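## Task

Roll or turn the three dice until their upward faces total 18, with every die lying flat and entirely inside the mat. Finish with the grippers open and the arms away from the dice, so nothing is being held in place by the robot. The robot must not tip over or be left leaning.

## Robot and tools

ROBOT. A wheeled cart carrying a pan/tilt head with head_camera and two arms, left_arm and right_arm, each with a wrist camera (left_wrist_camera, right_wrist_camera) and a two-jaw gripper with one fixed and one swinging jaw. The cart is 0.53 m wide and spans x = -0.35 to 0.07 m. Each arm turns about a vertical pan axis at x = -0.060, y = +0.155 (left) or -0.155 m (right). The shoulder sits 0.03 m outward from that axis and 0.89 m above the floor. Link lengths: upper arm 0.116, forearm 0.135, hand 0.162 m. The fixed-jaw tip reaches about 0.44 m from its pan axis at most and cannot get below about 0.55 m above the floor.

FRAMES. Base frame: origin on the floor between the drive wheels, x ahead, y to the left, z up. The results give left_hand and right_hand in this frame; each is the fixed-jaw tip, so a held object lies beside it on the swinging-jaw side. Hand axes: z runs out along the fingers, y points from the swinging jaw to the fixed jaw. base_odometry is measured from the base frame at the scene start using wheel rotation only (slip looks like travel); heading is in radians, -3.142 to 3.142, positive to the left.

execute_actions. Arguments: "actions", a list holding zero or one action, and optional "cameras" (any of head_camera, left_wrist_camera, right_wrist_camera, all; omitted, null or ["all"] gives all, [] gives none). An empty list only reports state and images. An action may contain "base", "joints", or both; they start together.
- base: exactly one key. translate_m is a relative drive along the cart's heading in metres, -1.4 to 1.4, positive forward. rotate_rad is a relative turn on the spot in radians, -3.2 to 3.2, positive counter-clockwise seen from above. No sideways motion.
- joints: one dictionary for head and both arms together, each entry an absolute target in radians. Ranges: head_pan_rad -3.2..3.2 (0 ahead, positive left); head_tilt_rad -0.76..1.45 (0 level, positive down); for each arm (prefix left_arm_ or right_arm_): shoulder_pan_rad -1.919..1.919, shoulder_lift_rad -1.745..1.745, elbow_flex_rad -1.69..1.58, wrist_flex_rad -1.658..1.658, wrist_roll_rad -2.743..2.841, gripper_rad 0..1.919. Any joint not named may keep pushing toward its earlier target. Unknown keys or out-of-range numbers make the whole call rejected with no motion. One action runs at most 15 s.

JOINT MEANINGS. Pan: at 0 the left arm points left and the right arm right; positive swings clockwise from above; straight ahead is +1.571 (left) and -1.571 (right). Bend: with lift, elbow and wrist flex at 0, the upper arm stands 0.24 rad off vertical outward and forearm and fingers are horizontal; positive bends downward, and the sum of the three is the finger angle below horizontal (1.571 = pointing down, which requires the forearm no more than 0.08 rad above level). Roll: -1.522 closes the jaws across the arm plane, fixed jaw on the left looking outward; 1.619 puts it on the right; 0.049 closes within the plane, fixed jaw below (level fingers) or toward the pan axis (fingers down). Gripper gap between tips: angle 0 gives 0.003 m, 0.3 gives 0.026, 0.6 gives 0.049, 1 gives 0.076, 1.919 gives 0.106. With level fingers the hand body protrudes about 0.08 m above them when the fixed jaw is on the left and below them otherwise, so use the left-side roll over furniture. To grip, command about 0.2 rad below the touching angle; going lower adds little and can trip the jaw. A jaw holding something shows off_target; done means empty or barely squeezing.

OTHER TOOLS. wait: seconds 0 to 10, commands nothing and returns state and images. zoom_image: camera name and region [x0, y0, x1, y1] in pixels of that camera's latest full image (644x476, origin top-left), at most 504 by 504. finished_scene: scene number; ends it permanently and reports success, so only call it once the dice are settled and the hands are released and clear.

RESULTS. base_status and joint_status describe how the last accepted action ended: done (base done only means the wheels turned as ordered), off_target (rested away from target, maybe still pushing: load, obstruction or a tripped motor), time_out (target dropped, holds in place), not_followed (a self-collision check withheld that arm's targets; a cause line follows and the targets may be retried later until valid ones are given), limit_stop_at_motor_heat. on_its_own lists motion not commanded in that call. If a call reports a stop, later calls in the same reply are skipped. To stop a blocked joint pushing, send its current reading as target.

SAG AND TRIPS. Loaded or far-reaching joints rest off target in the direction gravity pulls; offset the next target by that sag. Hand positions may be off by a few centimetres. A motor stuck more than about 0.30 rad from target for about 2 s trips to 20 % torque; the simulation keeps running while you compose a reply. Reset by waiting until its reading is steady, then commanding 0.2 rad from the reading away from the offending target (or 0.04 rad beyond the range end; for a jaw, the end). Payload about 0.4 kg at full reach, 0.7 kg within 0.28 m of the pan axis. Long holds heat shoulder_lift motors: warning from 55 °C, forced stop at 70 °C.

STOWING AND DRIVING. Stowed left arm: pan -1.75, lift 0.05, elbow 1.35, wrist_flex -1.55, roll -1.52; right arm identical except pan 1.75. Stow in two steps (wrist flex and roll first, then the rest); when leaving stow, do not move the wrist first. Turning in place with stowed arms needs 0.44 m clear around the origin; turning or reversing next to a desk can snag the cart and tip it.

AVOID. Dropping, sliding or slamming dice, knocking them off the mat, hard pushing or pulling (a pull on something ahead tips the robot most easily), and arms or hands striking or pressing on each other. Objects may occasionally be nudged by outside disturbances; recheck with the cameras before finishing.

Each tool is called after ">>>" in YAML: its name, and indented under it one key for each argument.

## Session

>>> execute_actions:
  actions:
    - {"joints":{"head_tilt_rad":0.35}}
  cameras: ["head_camera"]

Scene clock: 1.00 s.
base_odometry: x=+0.000 y=+0.000 heading=+0.000 (m, m, rad; odometry frame)
base_status: not commanded
joint_positions: head_pan_rad=-0.028 head_tilt_rad=+0.343 left_arm_shoulder_pan_rad=-1.763 left_arm_shoulder_lift_rad=+0.062 left_arm_elbow_flex_rad=+1.378 left_arm_wrist_flex_rad=-1.568 left_arm_wrist_roll_rad=-1.489 left_arm_gripper_rad=+1.920 right_arm_shoulder_pan_rad=+1.741 right_arm_shoulder_lift_rad=+0.050 right_arm_elbow_flex_rad=+1.348 right_arm_wrist_flex_rad=-1.555 right_arm_wrist_roll_rad=-1.543 right_arm_gripper_rad=+1.920
joint_status: all done
left_hand: x=-0.3013 y=+0.1001 z=+0.8916 quat_wxyz=(-0.060, -0.656, -0.074, +0.749) (m; base frame)
right_hand: x=-0.3086 y=-0.1202 z=+0.8981 quat_wxyz=(-0.056, +0.646, -0.062, -0.758) (m; base frame)
pictures: head_camera
camera_calibration (this result's frames):
head_camera: T_world_to_cam=[[0.0318586, -0.99938, 0.0150185, -0.0193065], [-0.323072, -0.0245162, -0.946057, 1.11521], [0.945838, 0.025288, -0.323653, 0.407909], [0, 0, 0, 1]] pos_world=[-0.0249063, -0.00226899, 1.18736]
Images, in order (width x height): head_camera 644x476.

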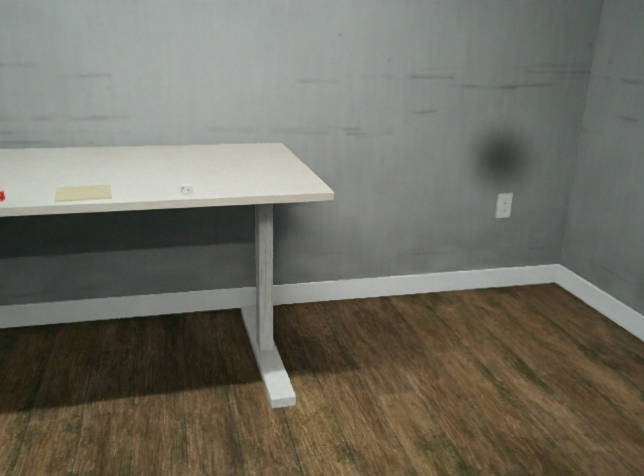

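>>> execute_actions:
  actions:
    - {"base":{"rotate_rad":0.4}}
  cameras: ["head_camera"]

Scene clock: 4.17 s.
base_odometry: x=+0.000 y=+0.000 heading=+0.399 (m, m, rad; odometry frame)
base_status: done
joint_positions: head_pan_rad=-0.028 head_tilt_rad=+0.343 left_arm_shoulder_pan_rad=-1.763 left_arm_shoulder_lift_rad=+0.062 left_arm_elbow_flex_rad=+1.378 left_arm_wrist_flex_rad=-1.568 left_arm_wrist_roll_rad=-1.489 left_arm_gripper_rad=+1.920 right_arm_shoulder_pan_rad=+1.741 right_arm_shoulder_lift_rad=+0.050 right_arm_elbow_flex_rad=+1.348 right_arm_wrist_flex_rad=-1.555 right_arm_wrist_roll_rad=-1.543 right_arm_gripper_rad=+1.920
joint_status: not commanded
left_hand: x=-0.3013 y=+0.1001 z=+0.8916 quat_wxyz=(-0.060, -0.656, -0.074, +0.749) (m; base frame)
right_hand: x=-0.3086 y=-0.1202 z=+0.8981 quat_wxyz=(-0.056, +0.646, -0.062, -0.758) (m; base frame)
pictures: head_camera
camera_calibration (this result's frames):
head_camera: T_world_to_cam=[[0.0318595, -0.99938, 0.0150149, -0.0193023], [-0.323129, -0.0245146, -0.946037, 1.11519], [0.945818, 0.0252886, -0.32371, 0.407974], [0, 0, 0, 1]] pos_world=[-0.0249041, -0.00226905, 1.18736]
Images, in order (width x height): head_camera 644x476.

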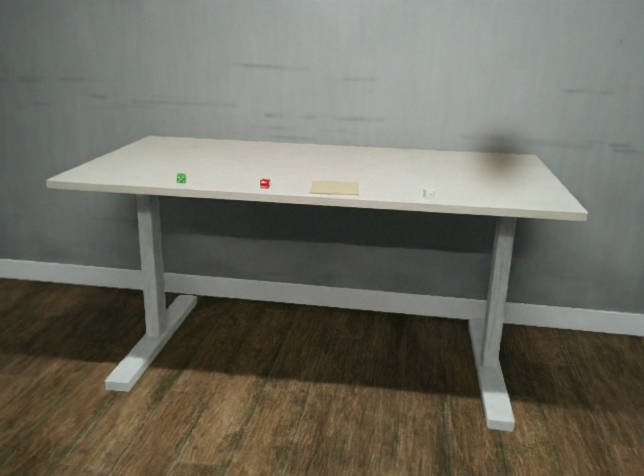

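>>> execute_actions:
  actions:
    - {"base":{"rotate_rad":0.152},"joints":{"head_pan_rad":0.0,"head_tilt_rad":0.7}}
  cameras: []

>>> execute_actions:
  actions:
    - {"base":{"translate_m":1.197},"joints":{"left_arm_shoulder_pan_rad":0.9,"left_arm_shoulder_lift_rad":0.1,"left_arm_elbow_flex_rad":-0.1,"right_arm_shoulder_pan_rad":-0.9,"right_arm_shoulder_lift_rad":0.1,"right_arm_elbow_flex_rad":-0.1}}
  cameras: []

>>> execute_actions:
  actions:
    - {"base":{"rotate_rad":-0.279},"joints":{"left_arm_wrist_flex_rad":0.3,"right_arm_wrist_flex_rad":0.3,"left_arm_gripper_rad":0.8,"right_arm_gripper_rad":0.8}}
  cameras: ["head_camera"]

Scene clock: 31.23 s.
base_odometry: x=-0.001 y=+0.000 heading=+0.551 (m, m, rad; odometry frame)
base_status: done
joint_positions: head_pan_rad=-0.010 head_tilt_rad=+0.694 left_arm_shoulder_pan_rad=-1.763 left_arm_shoulder_lift_rad=+0.062 left_arm_elbow_flex_rad=+1.378 left_arm_wrist_flex_rad=-1.568 left_arm_wrist_roll_rad=-1.489 left_arm_gripper_rad=+1.920 right_arm_shoulder_pan_rad=+1.741 right_arm_shoulder_lift_rad=+0.050 right_arm_elbow_flex_rad=+1.348 right_arm_wrist_flex_rad=-1.555 right_arm_wrist_roll_rad=-1.543 right_arm_gripper_rad=+1.920
joint_status: all done
left_hand: x=-0.3013 y=+0.1001 z=+0.8916 quat_wxyz=(-0.060, -0.656, -0.074, +0.749) (m; base frame)
right_hand: x=-0.3086 y=-0.1202 z=+0.8981 quat_wxyz=(-0.056, +0.646, -0.062, -0.758) (m; base frame)
pictures: none
No camera images: the call's "cameras" was empty. Leave "cameras" out to get every camera's image.

Scene clock: 38.07 s.
base_odometry: x=+1.019 y=+0.626 heading=+0.547 (m, m, rad; odometry frame)
base_status: done
joint_positions: head_pan_rad=-0.010 head_tilt_rad=+0.695 left_arm_shoulder_pan_rad=+0.895 left_arm_shoulder_lift_rad=+0.109 left_arm_elbow_flex_rad=-0.067 left_arm_wrist_flex_rad=-1.568 left_arm_wrist_roll_rad=-1.489 left_arm_gripper_rad=+1.920 right_arm_shoulder_pan_rad=-0.895 right_arm_shoulder_lift_rad=+0.105 right_arm_elbow_flex_rad=-0.068 right_arm_wrist_flex_rad=-1.555 right_arm_wrist_roll_rad=-1.543 right_arm_gripper_rad=+1.920
joint_status: all done
left_hand: x=+0.1016 y=+0.2944 z=+1.1627 quat_wxyz=(+0.949, -0.008, +0.021, +0.316) (m; base frame)
right_hand: x=+0.1114 y=-0.2826 z=+1.1635 quat_wxyz=(+0.947, +0.009, +0.025, -0.321) (m; base frame)
pictures: none
No camera images: the call's "cameras" was empty. Leave "cameras" out to get every camera's image.

Scene clock: 40.03 s.
base_odometry: x=+1.019 y=+0.626 heading=+0.270 (m, m, rad; odometry frame)
base_status: done
joint_positions: head_pan_rad=-0.010 head_tilt_rad=+0.695 left_arm_shoulder_pan_rad=+0.897 left_arm_shoulder_lift_rad=+0.114 left_arm_elbow_flex_rad=-0.068 left_arm_wrist_flex_rad=+0.299 left_arm_wrist_roll_rad=-1.489 left_arm_gripper_rad=+0.807 right_arm_shoulder_pan_rad=-0.895 right_arm_shoulder_lift_rad=+0.111 right_arm_elbow_flex_rad=-0.068 right_arm_wrist_flex_rad=+0.298 right_arm_wrist_roll_rad=-1.543 right_arm_gripper_rad=+0.808
joint_status: all done
left_hand: x=+0.2141 y=+0.3838 z=+0.9471 quat_wxyz=(+0.546, -0.283, +0.767, +0.181) (m; base frame)
right_hand: x=+0.2233 y=-0.3723 z=+0.9484 quat_wxyz=(+0.546, +0.279, +0.768, -0.185) (m; base frame)
pictures: head_camera
camera_calibration (this result's frames):
head_camera: T_world_to_cam=[[0.051609, -0.998646, -0.00655546, 0.00645335], [-0.628533, -0.0273795, -0.777301, 0.906618], [0.776069, 0.0442361, -0.629095, 0.751493], [0, 0, 0, 1]] pos_world=[-0.0137045, -0.00197577, 1.17752]
Images, in order (width x height): head_camera 644x476.

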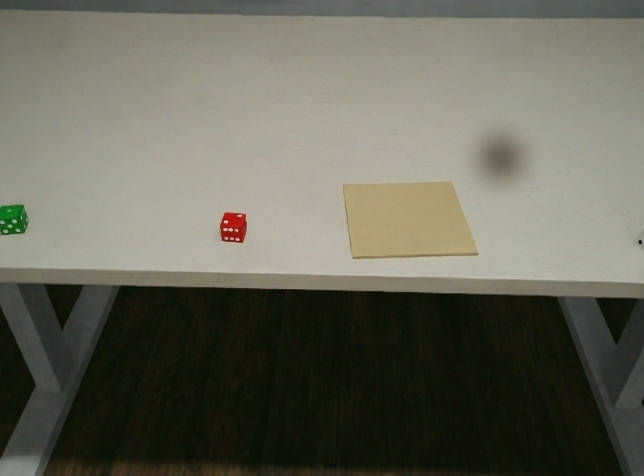

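>>> zoom_image:
  camera: "head_camera"
  region: [0, 180, 270, 270]

>>> zoom_image:
  camera: "head_camera"
  region: [0, 190, 70, 250]

Region (0, 180, 270, 270) of head_camera's 644x476 image, scaled by 1.867.

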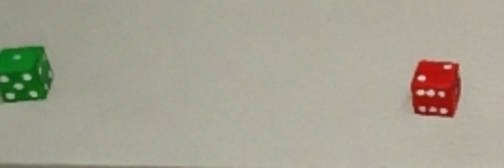

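Region (0, 190, 70, 250) of head_camera's 644x476 image, scaled by 7.200; it fills the top 432 rows of this view, and the rest is white.

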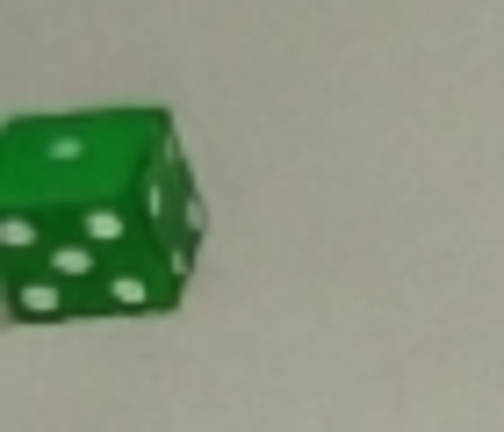

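>>> execute_actions:
  actions:
    - {"base":{"rotate_rad":0.1},"joints":{"head_pan_rad":-0.5}}
  cameras: ["head_camera"]

Scene clock: 100.80 s.
base_odometry: x=+1.019 y=+0.627 heading=+0.372 (m, m, rad; odometry frame)
base_status: done
joint_positions: head_pan_rad=-0.490 head_tilt_rad=+0.695 left_arm_shoulder_pan_rad=+0.897 left_arm_shoulder_lift_rad=+0.114 left_arm_elbow_flex_rad=-0.068 left_arm_wrist_flex_rad=+0.299 left_arm_wrist_roll_rad=-1.489 left_arm_gripper_rad=+0.807 right_arm_shoulder_pan_rad=-0.896 right_arm_shoulder_lift_rad=+0.111 right_arm_elbow_flex_rad=-0.068 right_arm_wrist_flex_rad=+0.298 right_arm_wrist_roll_rad=-1.543 right_arm_gripper_rad=+0.808
joint_status: all done
left_hand: x=+0.2141 y=+0.3838 z=+0.9471 quat_wxyz=(+0.546, -0.283, +0.767, +0.181) (m; base frame)
right_hand: x=+0.2236 y=-0.3719 z=+0.9484 quat_wxyz=(+0.546, +0.279, +0.768, -0.185) (m; base frame)
pictures: head_camera
camera_calibration (this result's frames):
head_camera: T_world_to_cam=[[-0.415455, -0.90959, -0.00655545, -0.0154987], [-0.570126, 0.266007, -0.777301, 0.909363], [0.708769, -0.319197, -0.629095, 0.74833], [0, 0, 0, 1]] pos_world=[-0.0183809, -0.0171301, 1.17752]
Images, in order (width x height): head_camera 644x476.

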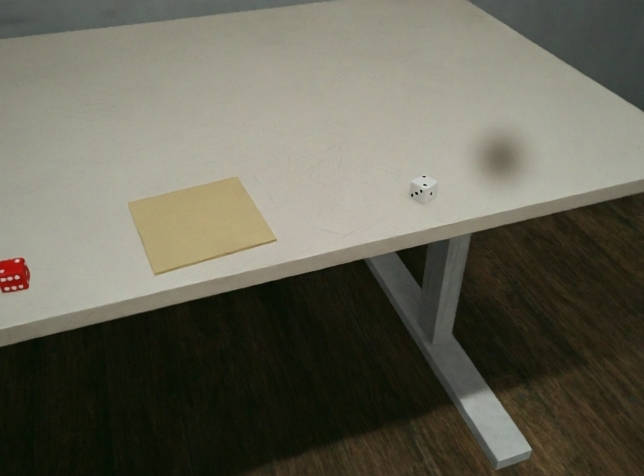

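>>> zoom_image:
  camera: "head_camera"
  region: [390, 160, 460, 220]

Region (390, 160, 460, 220) of head_camera's 644x476 image, scaled by 7.200; it fills the top 432 rows of this view, and the rest is white.

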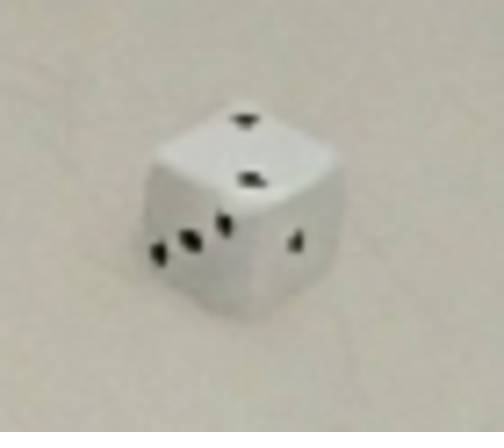

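>>> execute_actions:
  actions:
    - {"base":{"translate_m":0.35},"joints":{"head_pan_rad":0.0,"head_tilt_rad":1.15,"left_arm_shoulder_pan_rad":0.85,"right_arm_shoulder_pan_rad":-0.85,"left_arm_shoulder_lift_rad":0.3,"left_arm_elbow_flex_rad":-0.4,"left_arm_wrist_flex_rad":1.3,"right_arm_shoulder_lift_rad":0.3,"right_arm_elbow_flex_rad":-0.4,"right_arm_wrist_flex_rad":1.3,"left_arm_wrist_roll_rad":-0.7,"right_arm_wrist_roll_rad":-0.8}}
  cameras: []

>>> execute_actions:
  actions:
    - {"base":{"rotate_rad":-0.1}}

Scene clock: 117.70 s.
base_odometry: x=+1.346 y=+0.752 heading=+0.368 (m, m, rad; odometry frame)
base_status: done
joint_positions: head_pan_rad=-0.010 head_tilt_rad=+1.145 left_arm_shoulder_pan_rad=+0.854 left_arm_shoulder_lift_rad=+0.318 left_arm_elbow_flex_rad=-0.364 left_arm_wrist_flex_rad=+1.296 left_arm_wrist_roll_rad=-0.708 left_arm_gripper_rad=+0.807 right_arm_shoulder_pan_rad=-0.855 right_arm_shoulder_lift_rad=+0.313 right_arm_elbow_flex_rad=-0.365 right_arm_wrist_flex_rad=+1.295 right_arm_wrist_roll_rad=-0.812 right_arm_gripper_rad=+0.808
joint_status: all done
left_hand: x=+0.1415 y=+0.3374 z=+0.8495 quat_wxyz=(+0.160, -0.684, +0.712, -0.008) (m; base frame)
right_hand: x=+0.1495 y=-0.3297 z=+0.8509 quat_wxyz=(+0.123, +0.003, +0.987, -0.107) (m; base frame)
pictures: none
No camera images: the call's "cameras" was empty. Leave "cameras" out to get every camera's image.

Scene clock: 118.60 s.
base_odometry: x=+1.347 y=+0.752 heading=+0.267 (m, m, rad; odometry frame)
base_status: done
joint_positions: head_pan_rad=-0.010 head_tilt_rad=+1.145 left_arm_shoulder_pan_rad=+0.852 left_arm_shoulder_lift_rad=+0.318 left_arm_elbow_flex_rad=-0.364 left_arm_wrist_flex_rad=+1.296 left_arm_wrist_roll_rad=-0.708 left_arm_gripper_rad=+0.807 right_arm_shoulder_pan_rad=-0.853 right_arm_shoulder_lift_rad=+0.313 right_arm_elbow_flex_rad=-0.365 right_arm_wrist_flex_rad=+1.295 right_arm_wrist_roll_rad=-0.812 right_arm_gripper_rad=+0.808
joint_status: not commanded
left_hand: x=+0.1413 y=+0.3377 z=+0.8495 quat_wxyz=(+0.160, -0.685, +0.711, -0.008) (m; base frame)
right_hand: x=+0.1493 y=-0.3301 z=+0.8509 quat_wxyz=(+0.123, +0.003, +0.987, -0.107) (m; base frame)
pictures: head_camera, left_wrist_camera, right_wrist_camera
camera_calibration (this result's frames):
head_camera: T_world_to_cam=[[0.0426296, -0.998556, -0.0326904, 0.0361126], [-0.904353, -0.0246594, -0.426072, 0.489389], [0.42465, 0.0477269, -0.904099, 1.05151], [0, 0, 0, 1]] pos_world=[-0.0054809, -0.00205663, 1.16036]
left_wrist_camera: T_world_to_cam=[[0.96493, -0.0344845, 0.260231, -0.352263], [-0.120427, -0.939012, 0.322108, 0.0835058], [0.233253, -0.342151, -0.910234, 0.921406], [0, 0, 0, 1]] pos_world=[0.135045, 0.381525, 0.903467]
right_wrist_camera: T_world_to_cam=[[-0.016761, -0.965388, 0.26028, -0.550705], [-0.957674, 0.0903174, 0.273321, -0.037287], [-0.287368, -0.244682, -0.92604, 0.812734], [0, 0, 0, 1]] pos_world=[0.188615, -0.329415, 0.906153]
Images, in order (width x height): head_camera 644x476, left_wrist_camera 644x476, right_wrist_camera 644x476.

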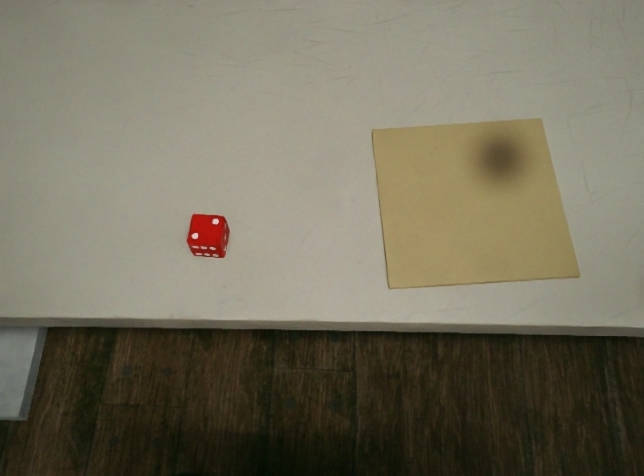

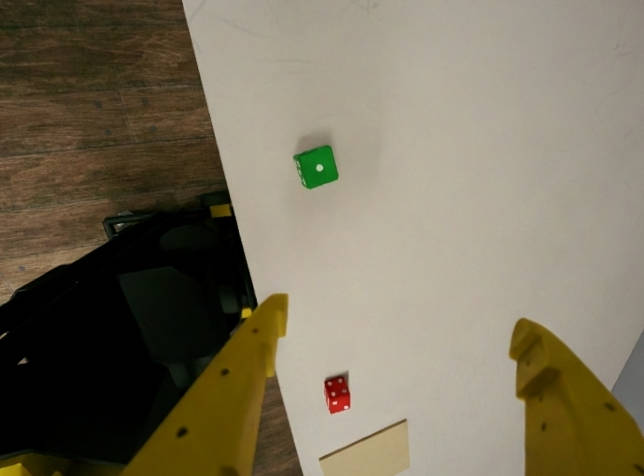

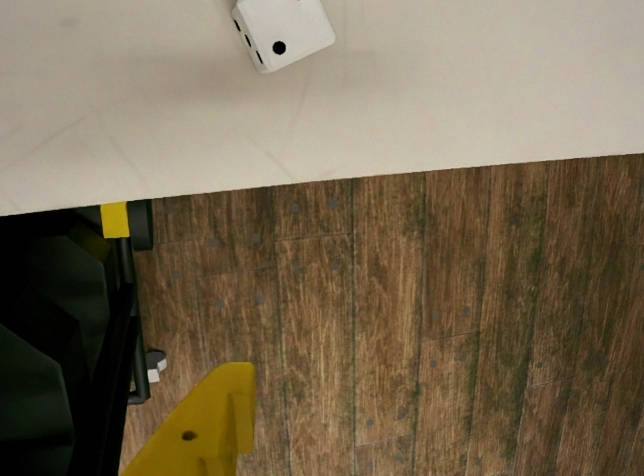

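>>> execute_actions:
  actions:
    - {"base":{"translate_m":0.042},"joints":{"left_arm_shoulder_pan_rad":0.715,"left_arm_shoulder_lift_rad":0.742,"left_arm_elbow_flex_rad":-0.68,"left_arm_wrist_flex_rad":1.335,"left_arm_wrist_roll_rad":-0.533,"right_arm_shoulder_pan_rad":-0.85,"right_arm_shoulder_lift_rad":0.796,"right_arm_elbow_flex_rad":-0.765,"right_arm_wrist_flex_rad":1.315,"right_arm_wrist_roll_rad":-0.381,"left_arm_gripper_rad":0.7,"right_arm_gripper_rad":0.7}}

Scene clock: 148.03 s.
base_odometry: x=+1.388 y=+0.764 heading=+0.265 (m, m, rad; odometry frame)
base_status: done
joint_positions: head_pan_rad=-0.010 head_tilt_rad=+1.145 left_arm_shoulder_pan_rad=+0.722 left_arm_shoulder_lift_rad=+0.763 left_arm_elbow_flex_rad=-0.645 left_arm_wrist_flex_rad=+1.331 left_arm_wrist_roll_rad=-0.541 left_arm_gripper_rad=+0.707 right_arm_shoulder_pan_rad=-0.853 right_arm_shoulder_lift_rad=+0.813 right_arm_elbow_flex_rad=-0.729 right_arm_wrist_flex_rad=+1.311 right_arm_wrist_roll_rad=-0.391 right_arm_gripper_rad=+0.708
joint_status: all done
left_hand: x=+0.1193 y=+0.3647 z=+0.7853 quat_wxyz=(+0.061, -0.791, +0.609, -0.004) (m; base frame)
right_hand: x=+0.1584 y=-0.3416 z=+0.7855 quat_wxyz=(+0.053, -0.204, +0.975, -0.070) (m; base frame)
pictures: head_camera, left_wrist_camera, right_wrist_camera
camera_calibration (this result's frames):
head_camera: T_world_to_cam=[[0.0426303, -0.998556, -0.0326916, 0.0361141], [-0.904363, -0.0246606, -0.42605, 0.489364], [0.424629, 0.0477277, -0.904109, 1.05152], [0, 0, 0, 1]] pos_world=[-0.00548068, -0.00205657, 1.16036]
left_wrist_camera: T_world_to_cam=[[0.950796, 0.282232, 0.127798, -0.323245], [0.192577, -0.861502, 0.469818, -0.0547002], [0.242696, -0.42209, -0.873464, 0.876439], [0, 0, 0, 1]] pos_world=[0.105166, 0.414041, 0.832547]
right_wrist_camera: T_world_to_cam=[[0.410349, -0.888452, 0.205588, -0.543017], [-0.850327, -0.291326, 0.438262, -0.286537], [-0.329482, -0.354657, -0.87502, 0.680917], [0, 0, 0, 1]] pos_world=[0.203526, -0.324428, 0.833032]
Images, in order (width x height): head_camera 644x476, left_wrist_camera 644x476, right_wrist_camera 644x476.

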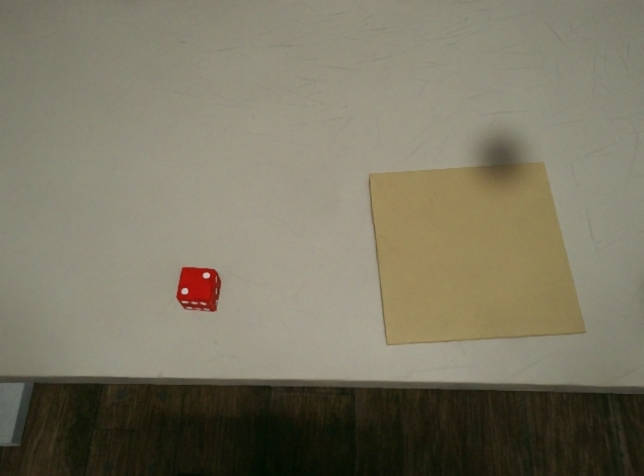

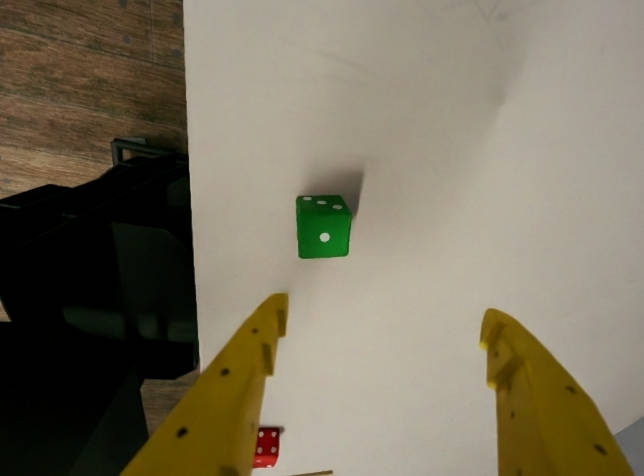

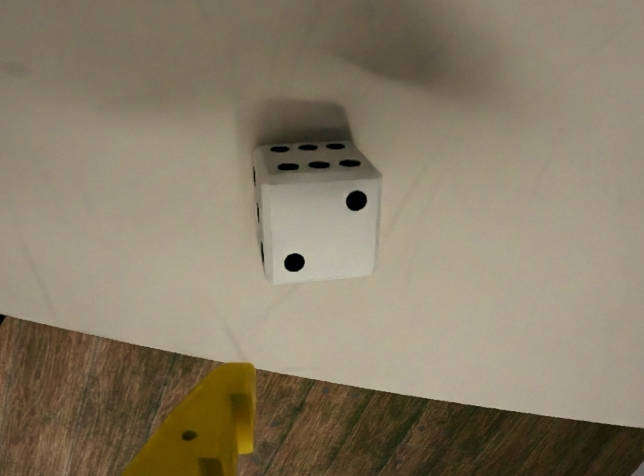

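>>> execute_actions:
  actions:
    - {"joints":{"left_arm_shoulder_pan_rad":0.70,"left_arm_shoulder_lift_rad":0.933,"left_arm_elbow_flex_rad":-0.555,"left_arm_wrist_flex_rad":1.058,"left_arm_wrist_roll_rad":-0.56,"right_arm_shoulder_lift_rad":1.026,"right_arm_elbow_flex_rad":-0.72,"right_arm_wrist_flex_rad":1.078}}
  cameras: ["left_wrist_camera","right_wrist_camera"]

Scene clock: 166.40 s.
base_odometry: x=+1.388 y=+0.764 heading=+0.265 (m, m, rad; odometry frame)
base_status: not commanded
joint_positions: head_pan_rad=-0.010 head_tilt_rad=+1.145 left_arm_shoulder_pan_rad=+0.707 left_arm_shoulder_lift_rad=+0.956 left_arm_elbow_flex_rad=-0.553 left_arm_wrist_flex_rad=+1.066 left_arm_wrist_roll_rad=-0.553 left_arm_gripper_rad=+0.707 right_arm_shoulder_pan_rad=-0.853 right_arm_shoulder_lift_rad=+1.044 right_arm_elbow_flex_rad=-0.718 right_arm_wrist_flex_rad=+1.088 right_arm_wrist_roll_rad=-0.391 right_arm_gripper_rad=+0.708
joint_status: all done
left_hand: x=+0.1150 y=+0.3664 z=+0.7276 quat_wxyz=(+0.051, -0.793, +0.608, -0.003) (m; base frame)
right_hand: x=+0.1599 y=-0.3429 z=+0.7286 quat_wxyz=(+0.047, -0.205, +0.976, -0.063) (m; base frame)
pictures: left_wrist_camera, right_wrist_camera
camera_calibration (this result's frames):
left_wrist_camera: T_world_to_cam=[[0.95158, 0.28691, 0.110355, -0.301398], [0.201964, -0.854158, 0.479191, -0.035965], [0.231745, -0.433701, -0.870746, 0.83135], [0, 0, 0, 1]] pos_world=[0.101407, 0.416312, 0.774389]
right_wrist_camera: T_world_to_cam=[[0.413086, -0.890841, 0.18911, -0.522383], [-0.844191, -0.296679, 0.446456, -0.269481], [-0.341616, -0.34407, -0.874594, 0.636429], [0, 0, 0, 1]] pos_world=[0.20571, -0.326334, 0.775716]
Images, in order (width x height): left_wrist_camera 644x476, right_wrist_camera 644x476.

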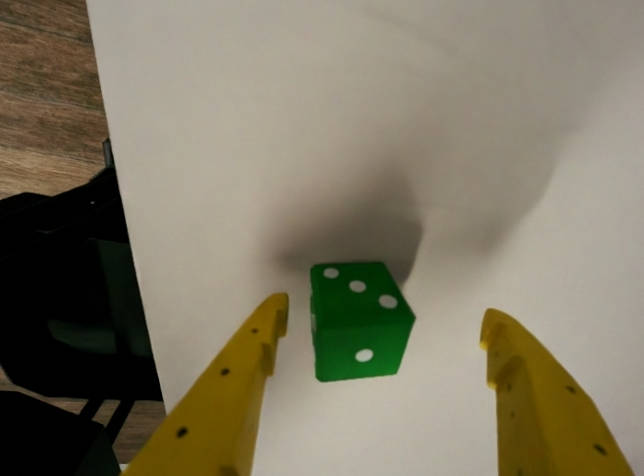

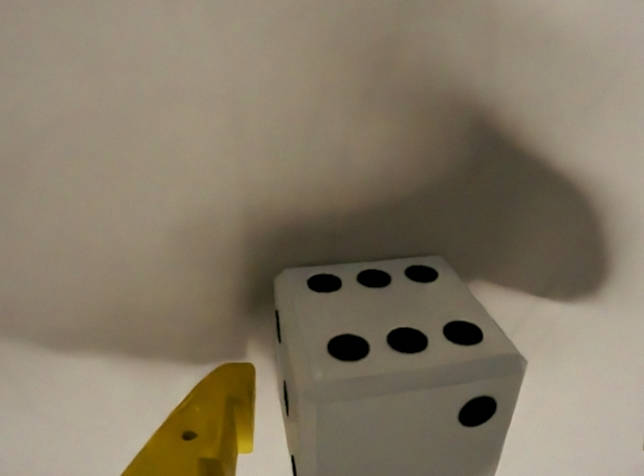

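>>> execute_actions:
  actions:
    - {"joints":{"left_arm_gripper_rad":0.1,"right_arm_gripper_rad":0.1,"right_arm_shoulder_lift_rad":1.043}}
  cameras: ["left_wrist_camera","right_wrist_camera"]

Scene clock: 178.90 s.
base_odometry: x=+1.388 y=+0.764 heading=+0.265 (m, m, rad; odometry frame)
base_status: not commanded
joint_positions: head_pan_rad=-0.010 head_tilt_rad=+1.145 left_arm_shoulder_pan_rad=+0.707 left_arm_shoulder_lift_rad=+0.956 left_arm_elbow_flex_rad=-0.553 left_arm_wrist_flex_rad=+1.064 left_arm_wrist_roll_rad=-0.553 left_arm_gripper_rad=+0.296 right_arm_shoulder_pan_rad=-0.853 right_arm_shoulder_lift_rad=+1.059 right_arm_elbow_flex_rad=-0.718 right_arm_wrist_flex_rad=+1.087 right_arm_wrist_roll_rad=-0.391 right_arm_gripper_rad=+0.297
joint_status: left_arm_gripper_rad off_target (ended at +0.296, target +0.100); right_arm_gripper_rad off_target (ended at +0.297, target +0.100); the others done
left_hand: x=+0.1152 y=+0.3666 z=+0.7276 quat_wxyz=(+0.052, -0.792, +0.608, -0.003) (m; base frame)
right_hand: x=+0.1581 y=-0.3414 z=+0.7246 quat_wxyz=(+0.043, -0.205, +0.976, -0.057) (m; base frame)
pictures: left_wrist_camera, right_wrist_camera
camera_calibration (this result's frames):
left_wrist_camera: T_world_to_cam=[[0.95147, 0.28678, 0.111637, -0.302478], [0.201487, -0.854717, 0.478395, -0.0350058], [0.232612, -0.432685, -0.87102, 0.831135], [0, 0, 0, 1]] pos_world=[0.10152, 0.416444, 0.774449]
right_wrist_camera: T_world_to_cam=[[0.414989, -0.892501, 0.17671, -0.511439], [-0.839515, -0.300759, 0.452502, -0.275266], [-0.350711, -0.336134, -0.87408, 0.636697], [0, 0, 0, 1]] pos_world=[0.204448, -0.325233, 0.771459]
Images, in order (width x height): left_wrist_camera 644x476, right_wrist_camera 644x476.

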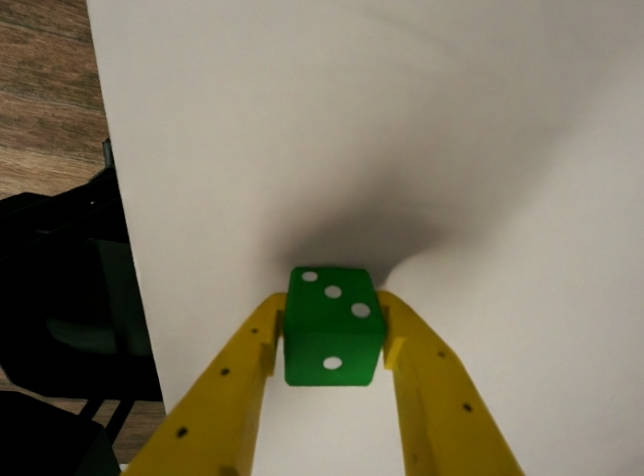

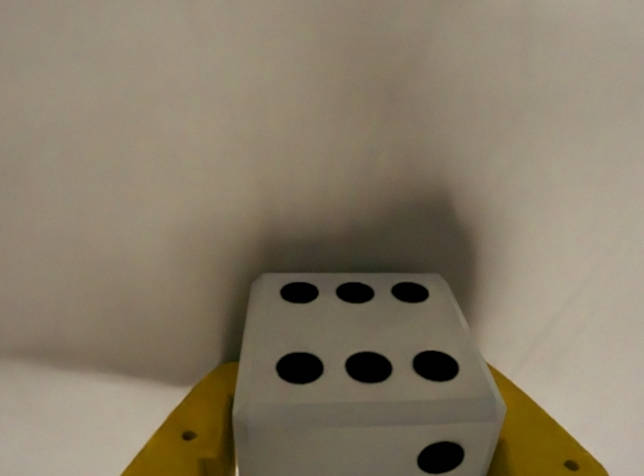

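>>> execute_actions:
  actions:
    - {"base":{"translate_m":-0.1},"joints":{"head_tilt_rad":1.05,"left_arm_shoulder_pan_rad":1.39,"left_arm_shoulder_lift_rad":0.4,"left_arm_elbow_flex_rad":-0.1,"left_arm_wrist_flex_rad":-0.6,"left_arm_wrist_roll_rad":-1.53,"right_arm_shoulder_pan_rad":-1.689,"right_arm_shoulder_lift_rad":0.45,"right_arm_elbow_flex_rad":-0.25,"right_arm_wrist_flex_rad":-0.5,"right_arm_wrist_roll_rad":-1.533}}
  cameras: []

>>> execute_actions:
  actions:
    - {"joints":{"left_arm_shoulder_lift_rad":0.93,"left_arm_elbow_flex_rad":0.45,"left_arm_wrist_flex_rad":-1.17,"right_arm_shoulder_lift_rad":1.092,"right_arm_elbow_flex_rad":-0.162,"right_arm_wrist_flex_rad":-0.72}}

Scene clock: 236.43 s.
base_odometry: x=+1.292 y=+0.737 heading=+0.262 (m, m, rad; odometry frame)
base_status: done
joint_positions: head_pan_rad=-0.010 head_tilt_rad=+1.065 left_arm_shoulder_pan_rad=+1.385 left_arm_shoulder_lift_rad=+0.462 left_arm_elbow_flex_rad=-0.096 left_arm_wrist_flex_rad=-0.585 left_arm_wrist_roll_rad=-1.521 left_arm_gripper_rad=+0.296 right_arm_shoulder_pan_rad=-1.683 right_arm_shoulder_lift_rad=+0.519 right_arm_elbow_flex_rad=-0.246 right_arm_wrist_flex_rad=-0.483 right_arm_wrist_roll_rad=-1.522 right_arm_gripper_rad=+0.297
joint_status: all done
left_hand: x=+0.3220 y=+0.2348 z=+0.9735 quat_wxyz=(+0.777, -0.059, +0.623, +0.072) (m; base frame)
right_hand: x=+0.3355 y=-0.1026 z=+0.9796 quat_wxyz=(+0.776, -0.035, +0.628, +0.044) (m; base frame)
pictures: none
No camera images: the call's "cameras" was empty. Leave "cameras" out to get every camera's image.

Scene clock: 237.63 s.
base_odometry: x=+1.292 y=+0.737 heading=+0.262 (m, m, rad; odometry frame)
base_status: not commanded
joint_positions: head_pan_rad=-0.010 head_tilt_rad=+1.065 left_arm_shoulder_pan_rad=+1.385 left_arm_shoulder_lift_rad=+0.947 left_arm_elbow_flex_rad=+0.449 left_arm_wrist_flex_rad=-1.154 left_arm_wrist_roll_rad=-1.521 left_arm_gripper_rad=+0.296 right_arm_shoulder_pan_rad=-1.683 right_arm_shoulder_lift_rad=+1.113 right_arm_elbow_flex_rad=-0.158 right_arm_wrist_flex_rad=-0.702 right_arm_wrist_roll_rad=-1.522 right_arm_gripper_rad=+0.297
joint_status: all done
left_hand: x=+0.2556 y=+0.2223 z=+0.7665 quat_wxyz=(+0.614, -0.074, +0.784, +0.057) (m; base frame)
right_hand: x=+0.3181 y=-0.1045 z=+0.7713 quat_wxyz=(+0.612, -0.044, +0.789, +0.034) (m; base frame)
pictures: head_camera, left_wrist_camera, right_wrist_camera
camera_calibration (this result's frames):
head_camera: T_world_to_cam=[[0.0450809, -0.99858, -0.0283785, 0.0312648], [-0.867315, -0.0250271, -0.49713, 0.572918], [0.495714, 0.0470241, -0.867212, 1.01239], [0, 0, 0, 1]] pos_world=[-0.00636427, -0.00204784, 1.16366]
left_wrist_camera: T_world_to_cam=[[0.169803, -0.984665, 0.0400151, 0.138301], [-0.701509, -0.149292, -0.696847, 0.769625], [0.692135, 0.090256, -0.716102, 0.417487], [0, 0, 0, 1]] pos_world=[0.227458, 0.213399, 0.82974]
right_wrist_camera: T_world_to_cam=[[0.0745341, -0.996445, 0.0392692, -0.171234], [-0.70405, -0.0804693, -0.705576, 0.78231], [0.706228, 0.024942, -0.707545, 0.386295], [0, 0, 0, 1]] pos_world=[0.290736, -0.117309, 0.832025]
Images, in order (width x height): head_camera 644x476, left_wrist_camera 644x476, right_wrist_camera 644x476.

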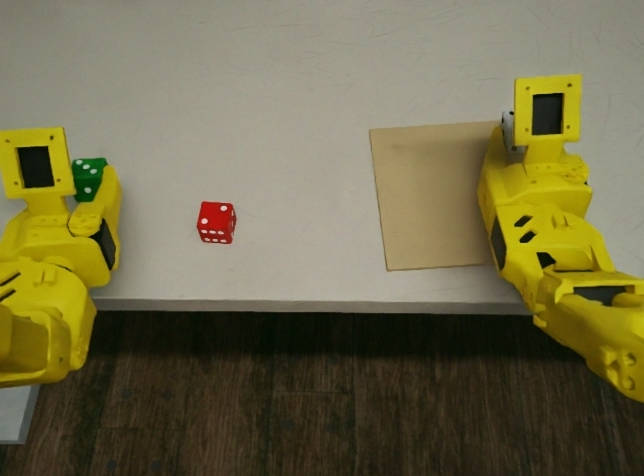

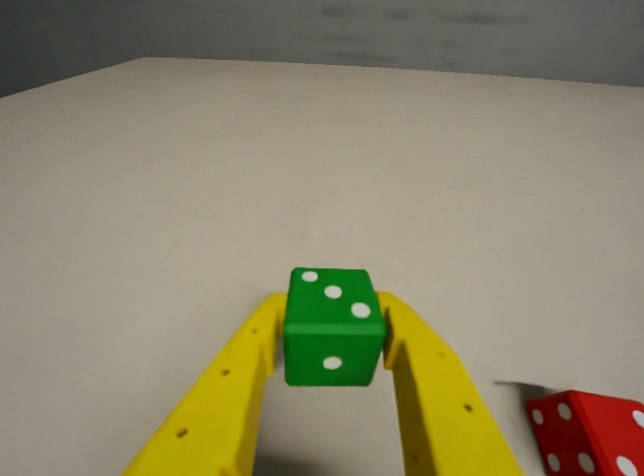

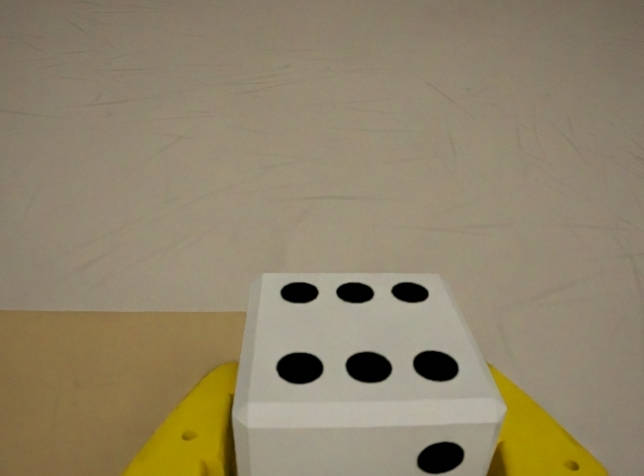

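>>> execute_actions:
  actions: []

Scene clock: 256.73 s.
base_odometry: x=+1.292 y=+0.737 heading=+0.262 (m, m, rad; odometry frame)
base_status: not commanded
joint_positions: head_pan_rad=-0.010 head_tilt_rad=+1.065 left_arm_shoulder_pan_rad=+1.385 left_arm_shoulder_lift_rad=+0.947 left_arm_elbow_flex_rad=+0.449 left_arm_wrist_flex_rad=-1.154 left_arm_wrist_roll_rad=-1.521 left_arm_gripper_rad=+0.296 right_arm_shoulder_pan_rad=-1.683 right_arm_shoulder_lift_rad=+1.113 right_arm_elbow_flex_rad=-0.158 right_arm_wrist_flex_rad=-0.702 right_arm_wrist_roll_rad=-1.522 right_arm_gripper_rad=+0.297
joint_status: all done
left_hand: x=+0.2556 y=+0.2223 z=+0.7665 quat_wxyz=(+0.614, -0.074, +0.784, +0.057) (m; base frame)
right_hand: x=+0.3181 y=-0.1045 z=+0.7713 quat_wxyz=(+0.612, -0.044, +0.789, +0.034) (m; base frame)
pictures: head_camera, left_wrist_camera, right_wrist_camera
camera_calibration (this result's frames):
head_camera: T_world_to_cam=[[0.0450809, -0.99858, -0.0283785, 0.0312648], [-0.867315, -0.0250271, -0.49713, 0.572918], [0.495714, 0.0470241, -0.867212, 1.01239], [0, 0, 0, 1]] pos_world=[-0.00636427, -0.00204784, 1.16366]
left_wrist_camera: T_world_to_cam=[[0.169803, -0.984665, 0.0400151, 0.138301], [-0.701509, -0.149292, -0.696847, 0.769625], [0.692135, 0.090256, -0.716102, 0.417487], [0, 0, 0, 1]] pos_world=[0.227458, 0.213399, 0.82974]
right_wrist_camera: T_world_to_cam=[[0.0745341, -0.996445, 0.0392692, -0.171234], [-0.70405, -0.0804693, -0.705576, 0.78231], [0.706228, 0.024942, -0.707545, 0.386295], [0, 0, 0, 1]] pos_world=[0.290736, -0.117309, 0.832025]
Images, in order (width x height): head_camera 644x476, left_wrist_camera 644x476, right_wrist_camera 644x476.

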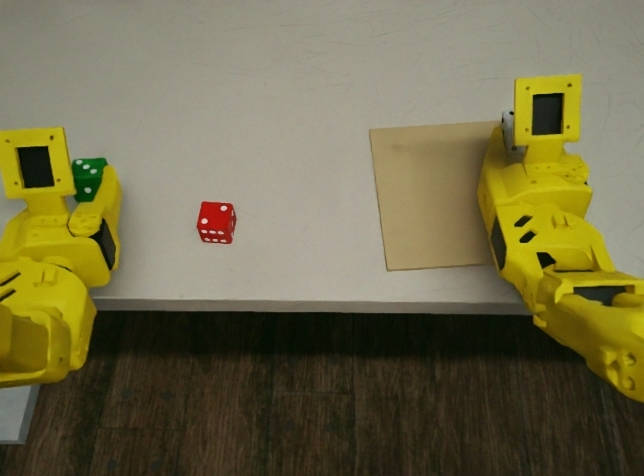

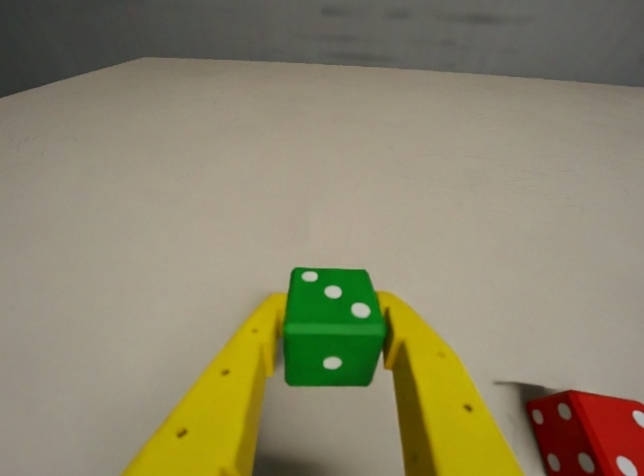

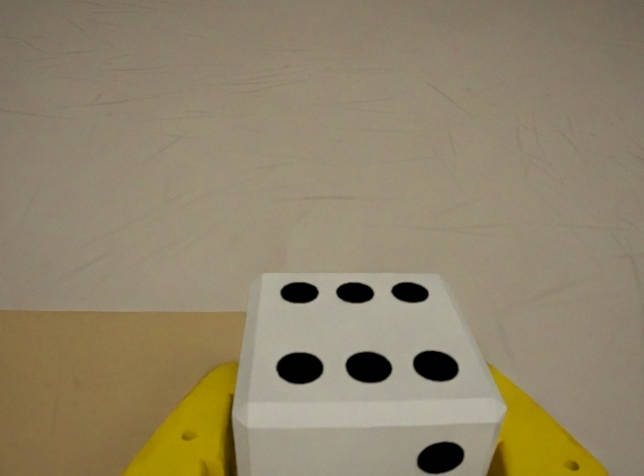

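>>> execute_actions:
  actions:
    - {"joints":{"left_arm_shoulder_lift_rad":1.187,"left_arm_elbow_flex_rad":0.217,"left_arm_wrist_flex_rad":-1.225,"right_arm_shoulder_pan_rad":-1.715,"right_arm_shoulder_lift_rad":1.30,"right_arm_elbow_flex_rad":-0.38,"right_arm_wrist_flex_rad":-0.735}}

Scene clock: 283.63 s.
base_odometry: x=+1.292 y=+0.737 heading=+0.262 (m, m, rad; odometry frame)
base_status: not commanded
joint_positions: head_pan_rad=-0.010 head_tilt_rad=+1.065 left_arm_shoulder_pan_rad=+1.385 left_arm_shoulder_lift_rad=+1.204 left_arm_elbow_flex_rad=+0.242 left_arm_wrist_flex_rad=-1.211 left_arm_wrist_roll_rad=-1.521 left_arm_gripper_rad=+0.296 right_arm_shoulder_pan_rad=-1.708 right_arm_shoulder_lift_rad=+1.320 right_arm_elbow_flex_rad=-0.347 right_arm_wrist_flex_rad=-0.717 right_arm_wrist_roll_rad=-1.522 right_arm_gripper_rad=+0.297
joint_status: all done
left_hand: x=+0.2565 y=+0.2225 z=+0.7373 quat_wxyz=(+0.617, -0.073, +0.782, +0.057) (m; base frame)
right_hand: x=+0.3173 y=-0.0952 z=+0.7455 quat_wxyz=(+0.610, -0.054, +0.790, +0.042) (m; base frame)
pictures: head_camera, left_wrist_camera, right_wrist_camera
camera_calibration (this result's frames):
head_camera: T_world_to_cam=[[0.0450809, -0.99858, -0.0283784, 0.0312647], [-0.867315, -0.0250271, -0.497131, 0.572919], [0.495715, 0.0470241, -0.867211, 1.01239], [0, 0, 0, 1]] pos_world=[-0.00636429, -0.00204784, 1.16366]
left_wrist_camera: T_world_to_cam=[[0.169562, -0.984711, 0.0399195, 0.139626], [-0.697294, -0.148498, -0.701234, 0.751929], [0.69644, 0.0910671, -0.711813, 0.391474], [0, 0, 0, 1]] pos_world=[0.228002, 0.213501, 0.80036]
right_wrist_camera: T_world_to_cam=[[0.0990852, -0.994299, 0.0393849, -0.168527], [-0.704005, -0.0980185, -0.703399, 0.760975], [0.703249, 0.0419693, -0.709703, 0.372553], [0, 0, 0, 1]] pos_world=[0.29043, -0.108613, 0.806308]
Images, in order (width x height): head_camera 644x476, left_wrist_camera 644x476, right_wrist_camera 644x476.

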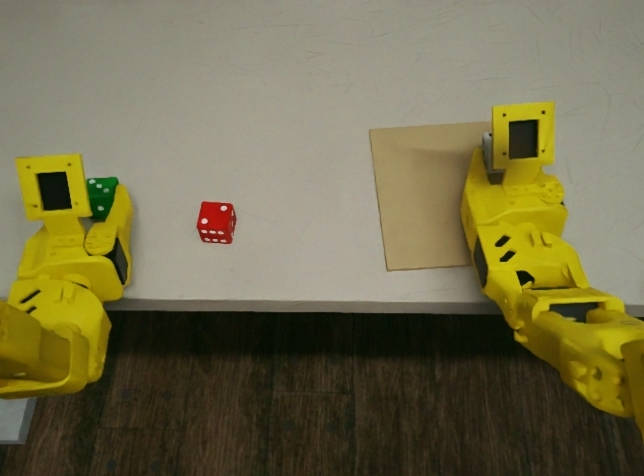

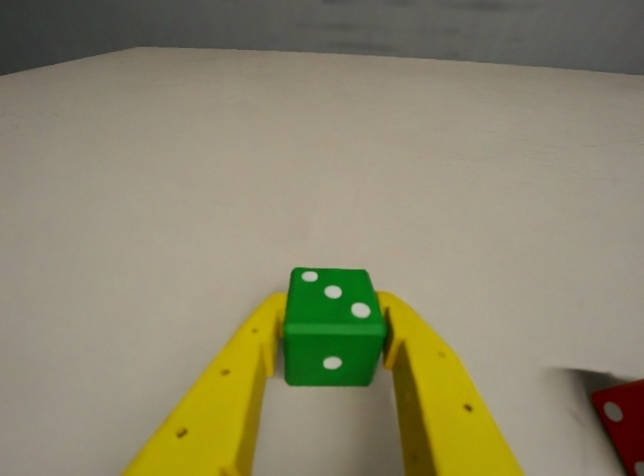

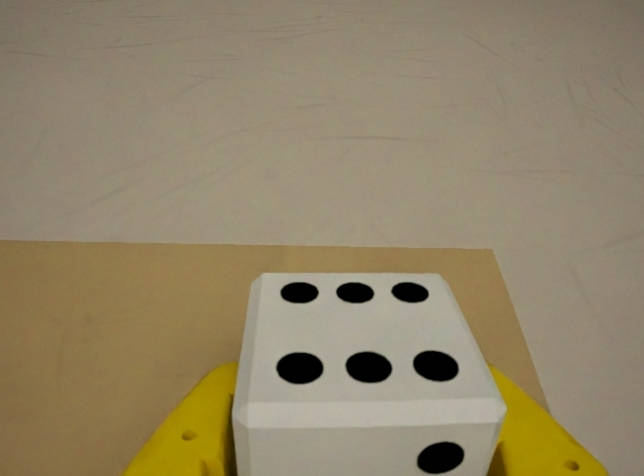

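>>> execute_actions:
  actions:
    - {"joints":{"left_arm_shoulder_lift_rad":1.215,"left_arm_elbow_flex_rad":0.205,"right_arm_shoulder_lift_rad":1.345,"right_arm_elbow_flex_rad":-0.41,"right_arm_wrist_flex_rad":-0.745}}
  cameras: ["left_wrist_camera","right_wrist_camera"]

Scene clock: 287.50 s.
base_odometry: x=+1.292 y=+0.737 heading=+0.262 (m, m, rad; odometry frame)
base_status: not commanded
joint_positions: head_pan_rad=-0.010 head_tilt_rad=+1.065 left_arm_shoulder_pan_rad=+1.385 left_arm_shoulder_lift_rad=+1.221 left_arm_elbow_flex_rad=+0.222 left_arm_wrist_flex_rad=-1.218 left_arm_wrist_roll_rad=-1.521 left_arm_gripper_rad=+0.296 right_arm_shoulder_pan_rad=-1.708 right_arm_shoulder_lift_rad=+1.364 right_arm_elbow_flex_rad=-0.376 right_arm_wrist_flex_rad=-0.726 right_arm_wrist_roll_rad=-1.522 right_arm_gripper_rad=+0.297
joint_status: all done
left_hand: x=+0.2575 y=+0.2227 z=+0.7371 quat_wxyz=(+0.621, -0.073, +0.778, +0.058) (m; base frame)
right_hand: x=+0.3153 y=-0.0955 z=+0.7382 quat_wxyz=(+0.607, -0.054, +0.791, +0.042) (m; base frame)
pictures: left_wrist_camera, right_wrist_camera
camera_calibration (this result's frames):
left_wrist_camera: T_world_to_cam=[[0.169142, -0.98479, 0.0397487, 0.139902], [-0.689855, -0.147096, -0.708847, 0.755905], [0.703912, 0.0924748, -0.704242, 0.382794], [0, 0, 0, 1]] pos_world=[0.228348, 0.213566, 0.799839]
right_wrist_camera: T_world_to_cam=[[0.0993253, -0.994266, 0.0396151, -0.168556], [-0.708267, -0.0986061, -0.699024, 0.752453], [0.698922, 0.0413727, -0.714, 0.373238], [0, 0, 0, 1]] pos_world=[0.288815, -0.108835, 0.799152]
Images, in order (width x height): left_wrist_camera 644x476, right_wrist_camera 644x476.

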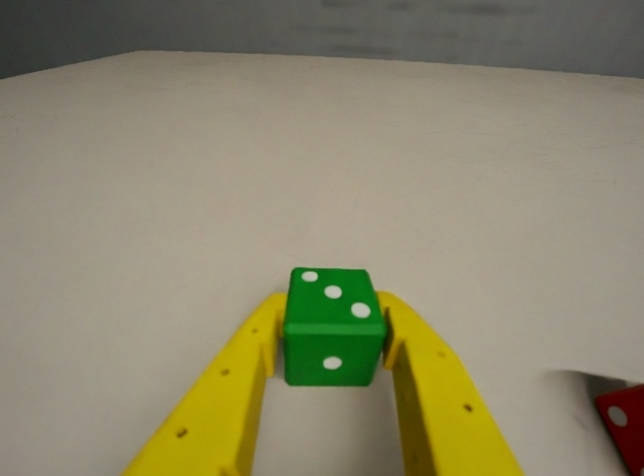

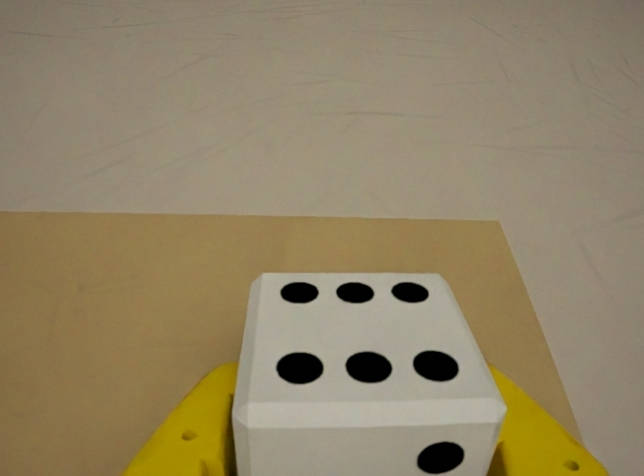

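>>> execute_actions:
  actions:
    - {"joints":{"left_arm_gripper_rad":0.6,"right_arm_shoulder_lift_rad":1.385,"right_arm_elbow_flex_rad":-0.435,"right_arm_wrist_flex_rad":-0.755}}
  cameras: ["left_wrist_camera","right_wrist_camera"]

Scene clock: 292.03 s.
base_odometry: x=+1.292 y=+0.737 heading=+0.262 (m, m, rad; odometry frame)
base_status: not commanded
joint_positions: head_pan_rad=-0.010 head_tilt_rad=+1.065 left_arm_shoulder_pan_rad=+1.385 left_arm_shoulder_lift_rad=+1.229 left_arm_elbow_flex_rad=+0.222 left_arm_wrist_flex_rad=-1.218 left_arm_wrist_roll_rad=-1.521 left_arm_gripper_rad=+0.592 right_arm_shoulder_pan_rad=-1.708 right_arm_shoulder_lift_rad=+1.404 right_arm_elbow_flex_rad=-0.402 right_arm_wrist_flex_rad=-0.739 right_arm_wrist_roll_rad=-1.522 right_arm_gripper_rad=+0.297
joint_status: all done
left_hand: x=+0.2563 y=+0.2225 z=+0.7349 quat_wxyz=(+0.618, -0.073, +0.781, +0.057) (m; base frame)
right_hand: x=+0.3135 y=-0.0957 z=+0.7323 quat_wxyz=(+0.607, -0.054, +0.792, +0.042) (m; base frame)
pictures: left_wrist_camera, right_wrist_camera
camera_calibration (this result's frames):
left_wrist_camera: T_world_to_cam=[[0.169442, -0.984733, 0.0398712, 0.139793], [-0.695177, -0.148099, -0.703417, 0.751052], [0.698583, 0.0914708, -0.709658, 0.387637], [0, 0, 0, 1]] pos_world=[0.227631, 0.213431, 0.797819]
right_wrist_camera: T_world_to_cam=[[0.0993855, -0.994258, 0.0396724, -0.168451], [-0.709328, -0.0987524, -0.697926, 0.746498], [0.697837, 0.041223, -0.71507, 0.371405], [0, 0, 0, 1]] pos_world=[0.287074, -0.109075, 0.793264]
Images, in order (width x height): left_wrist_camera 644x476, right_wrist_camera 644x476.

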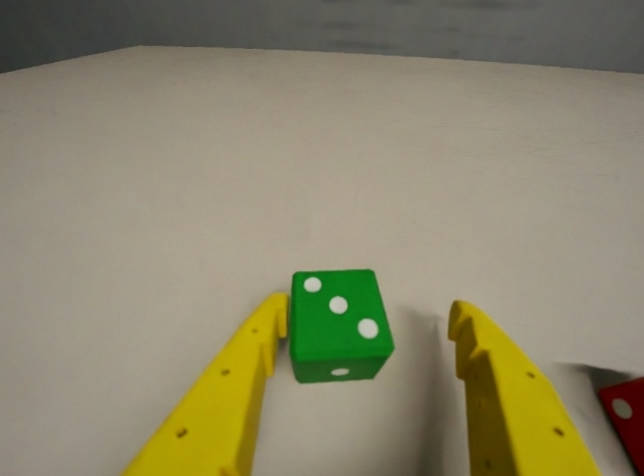

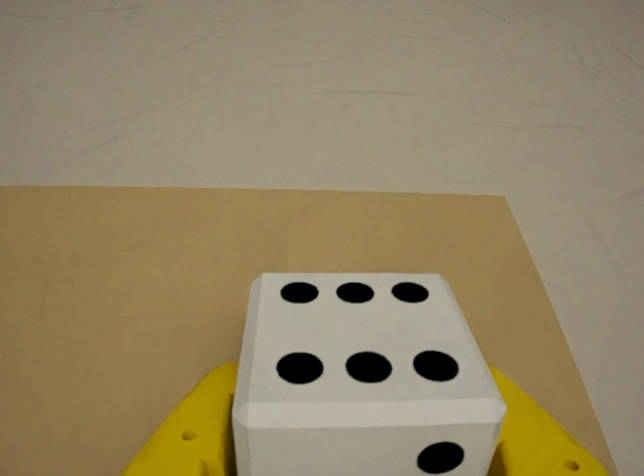

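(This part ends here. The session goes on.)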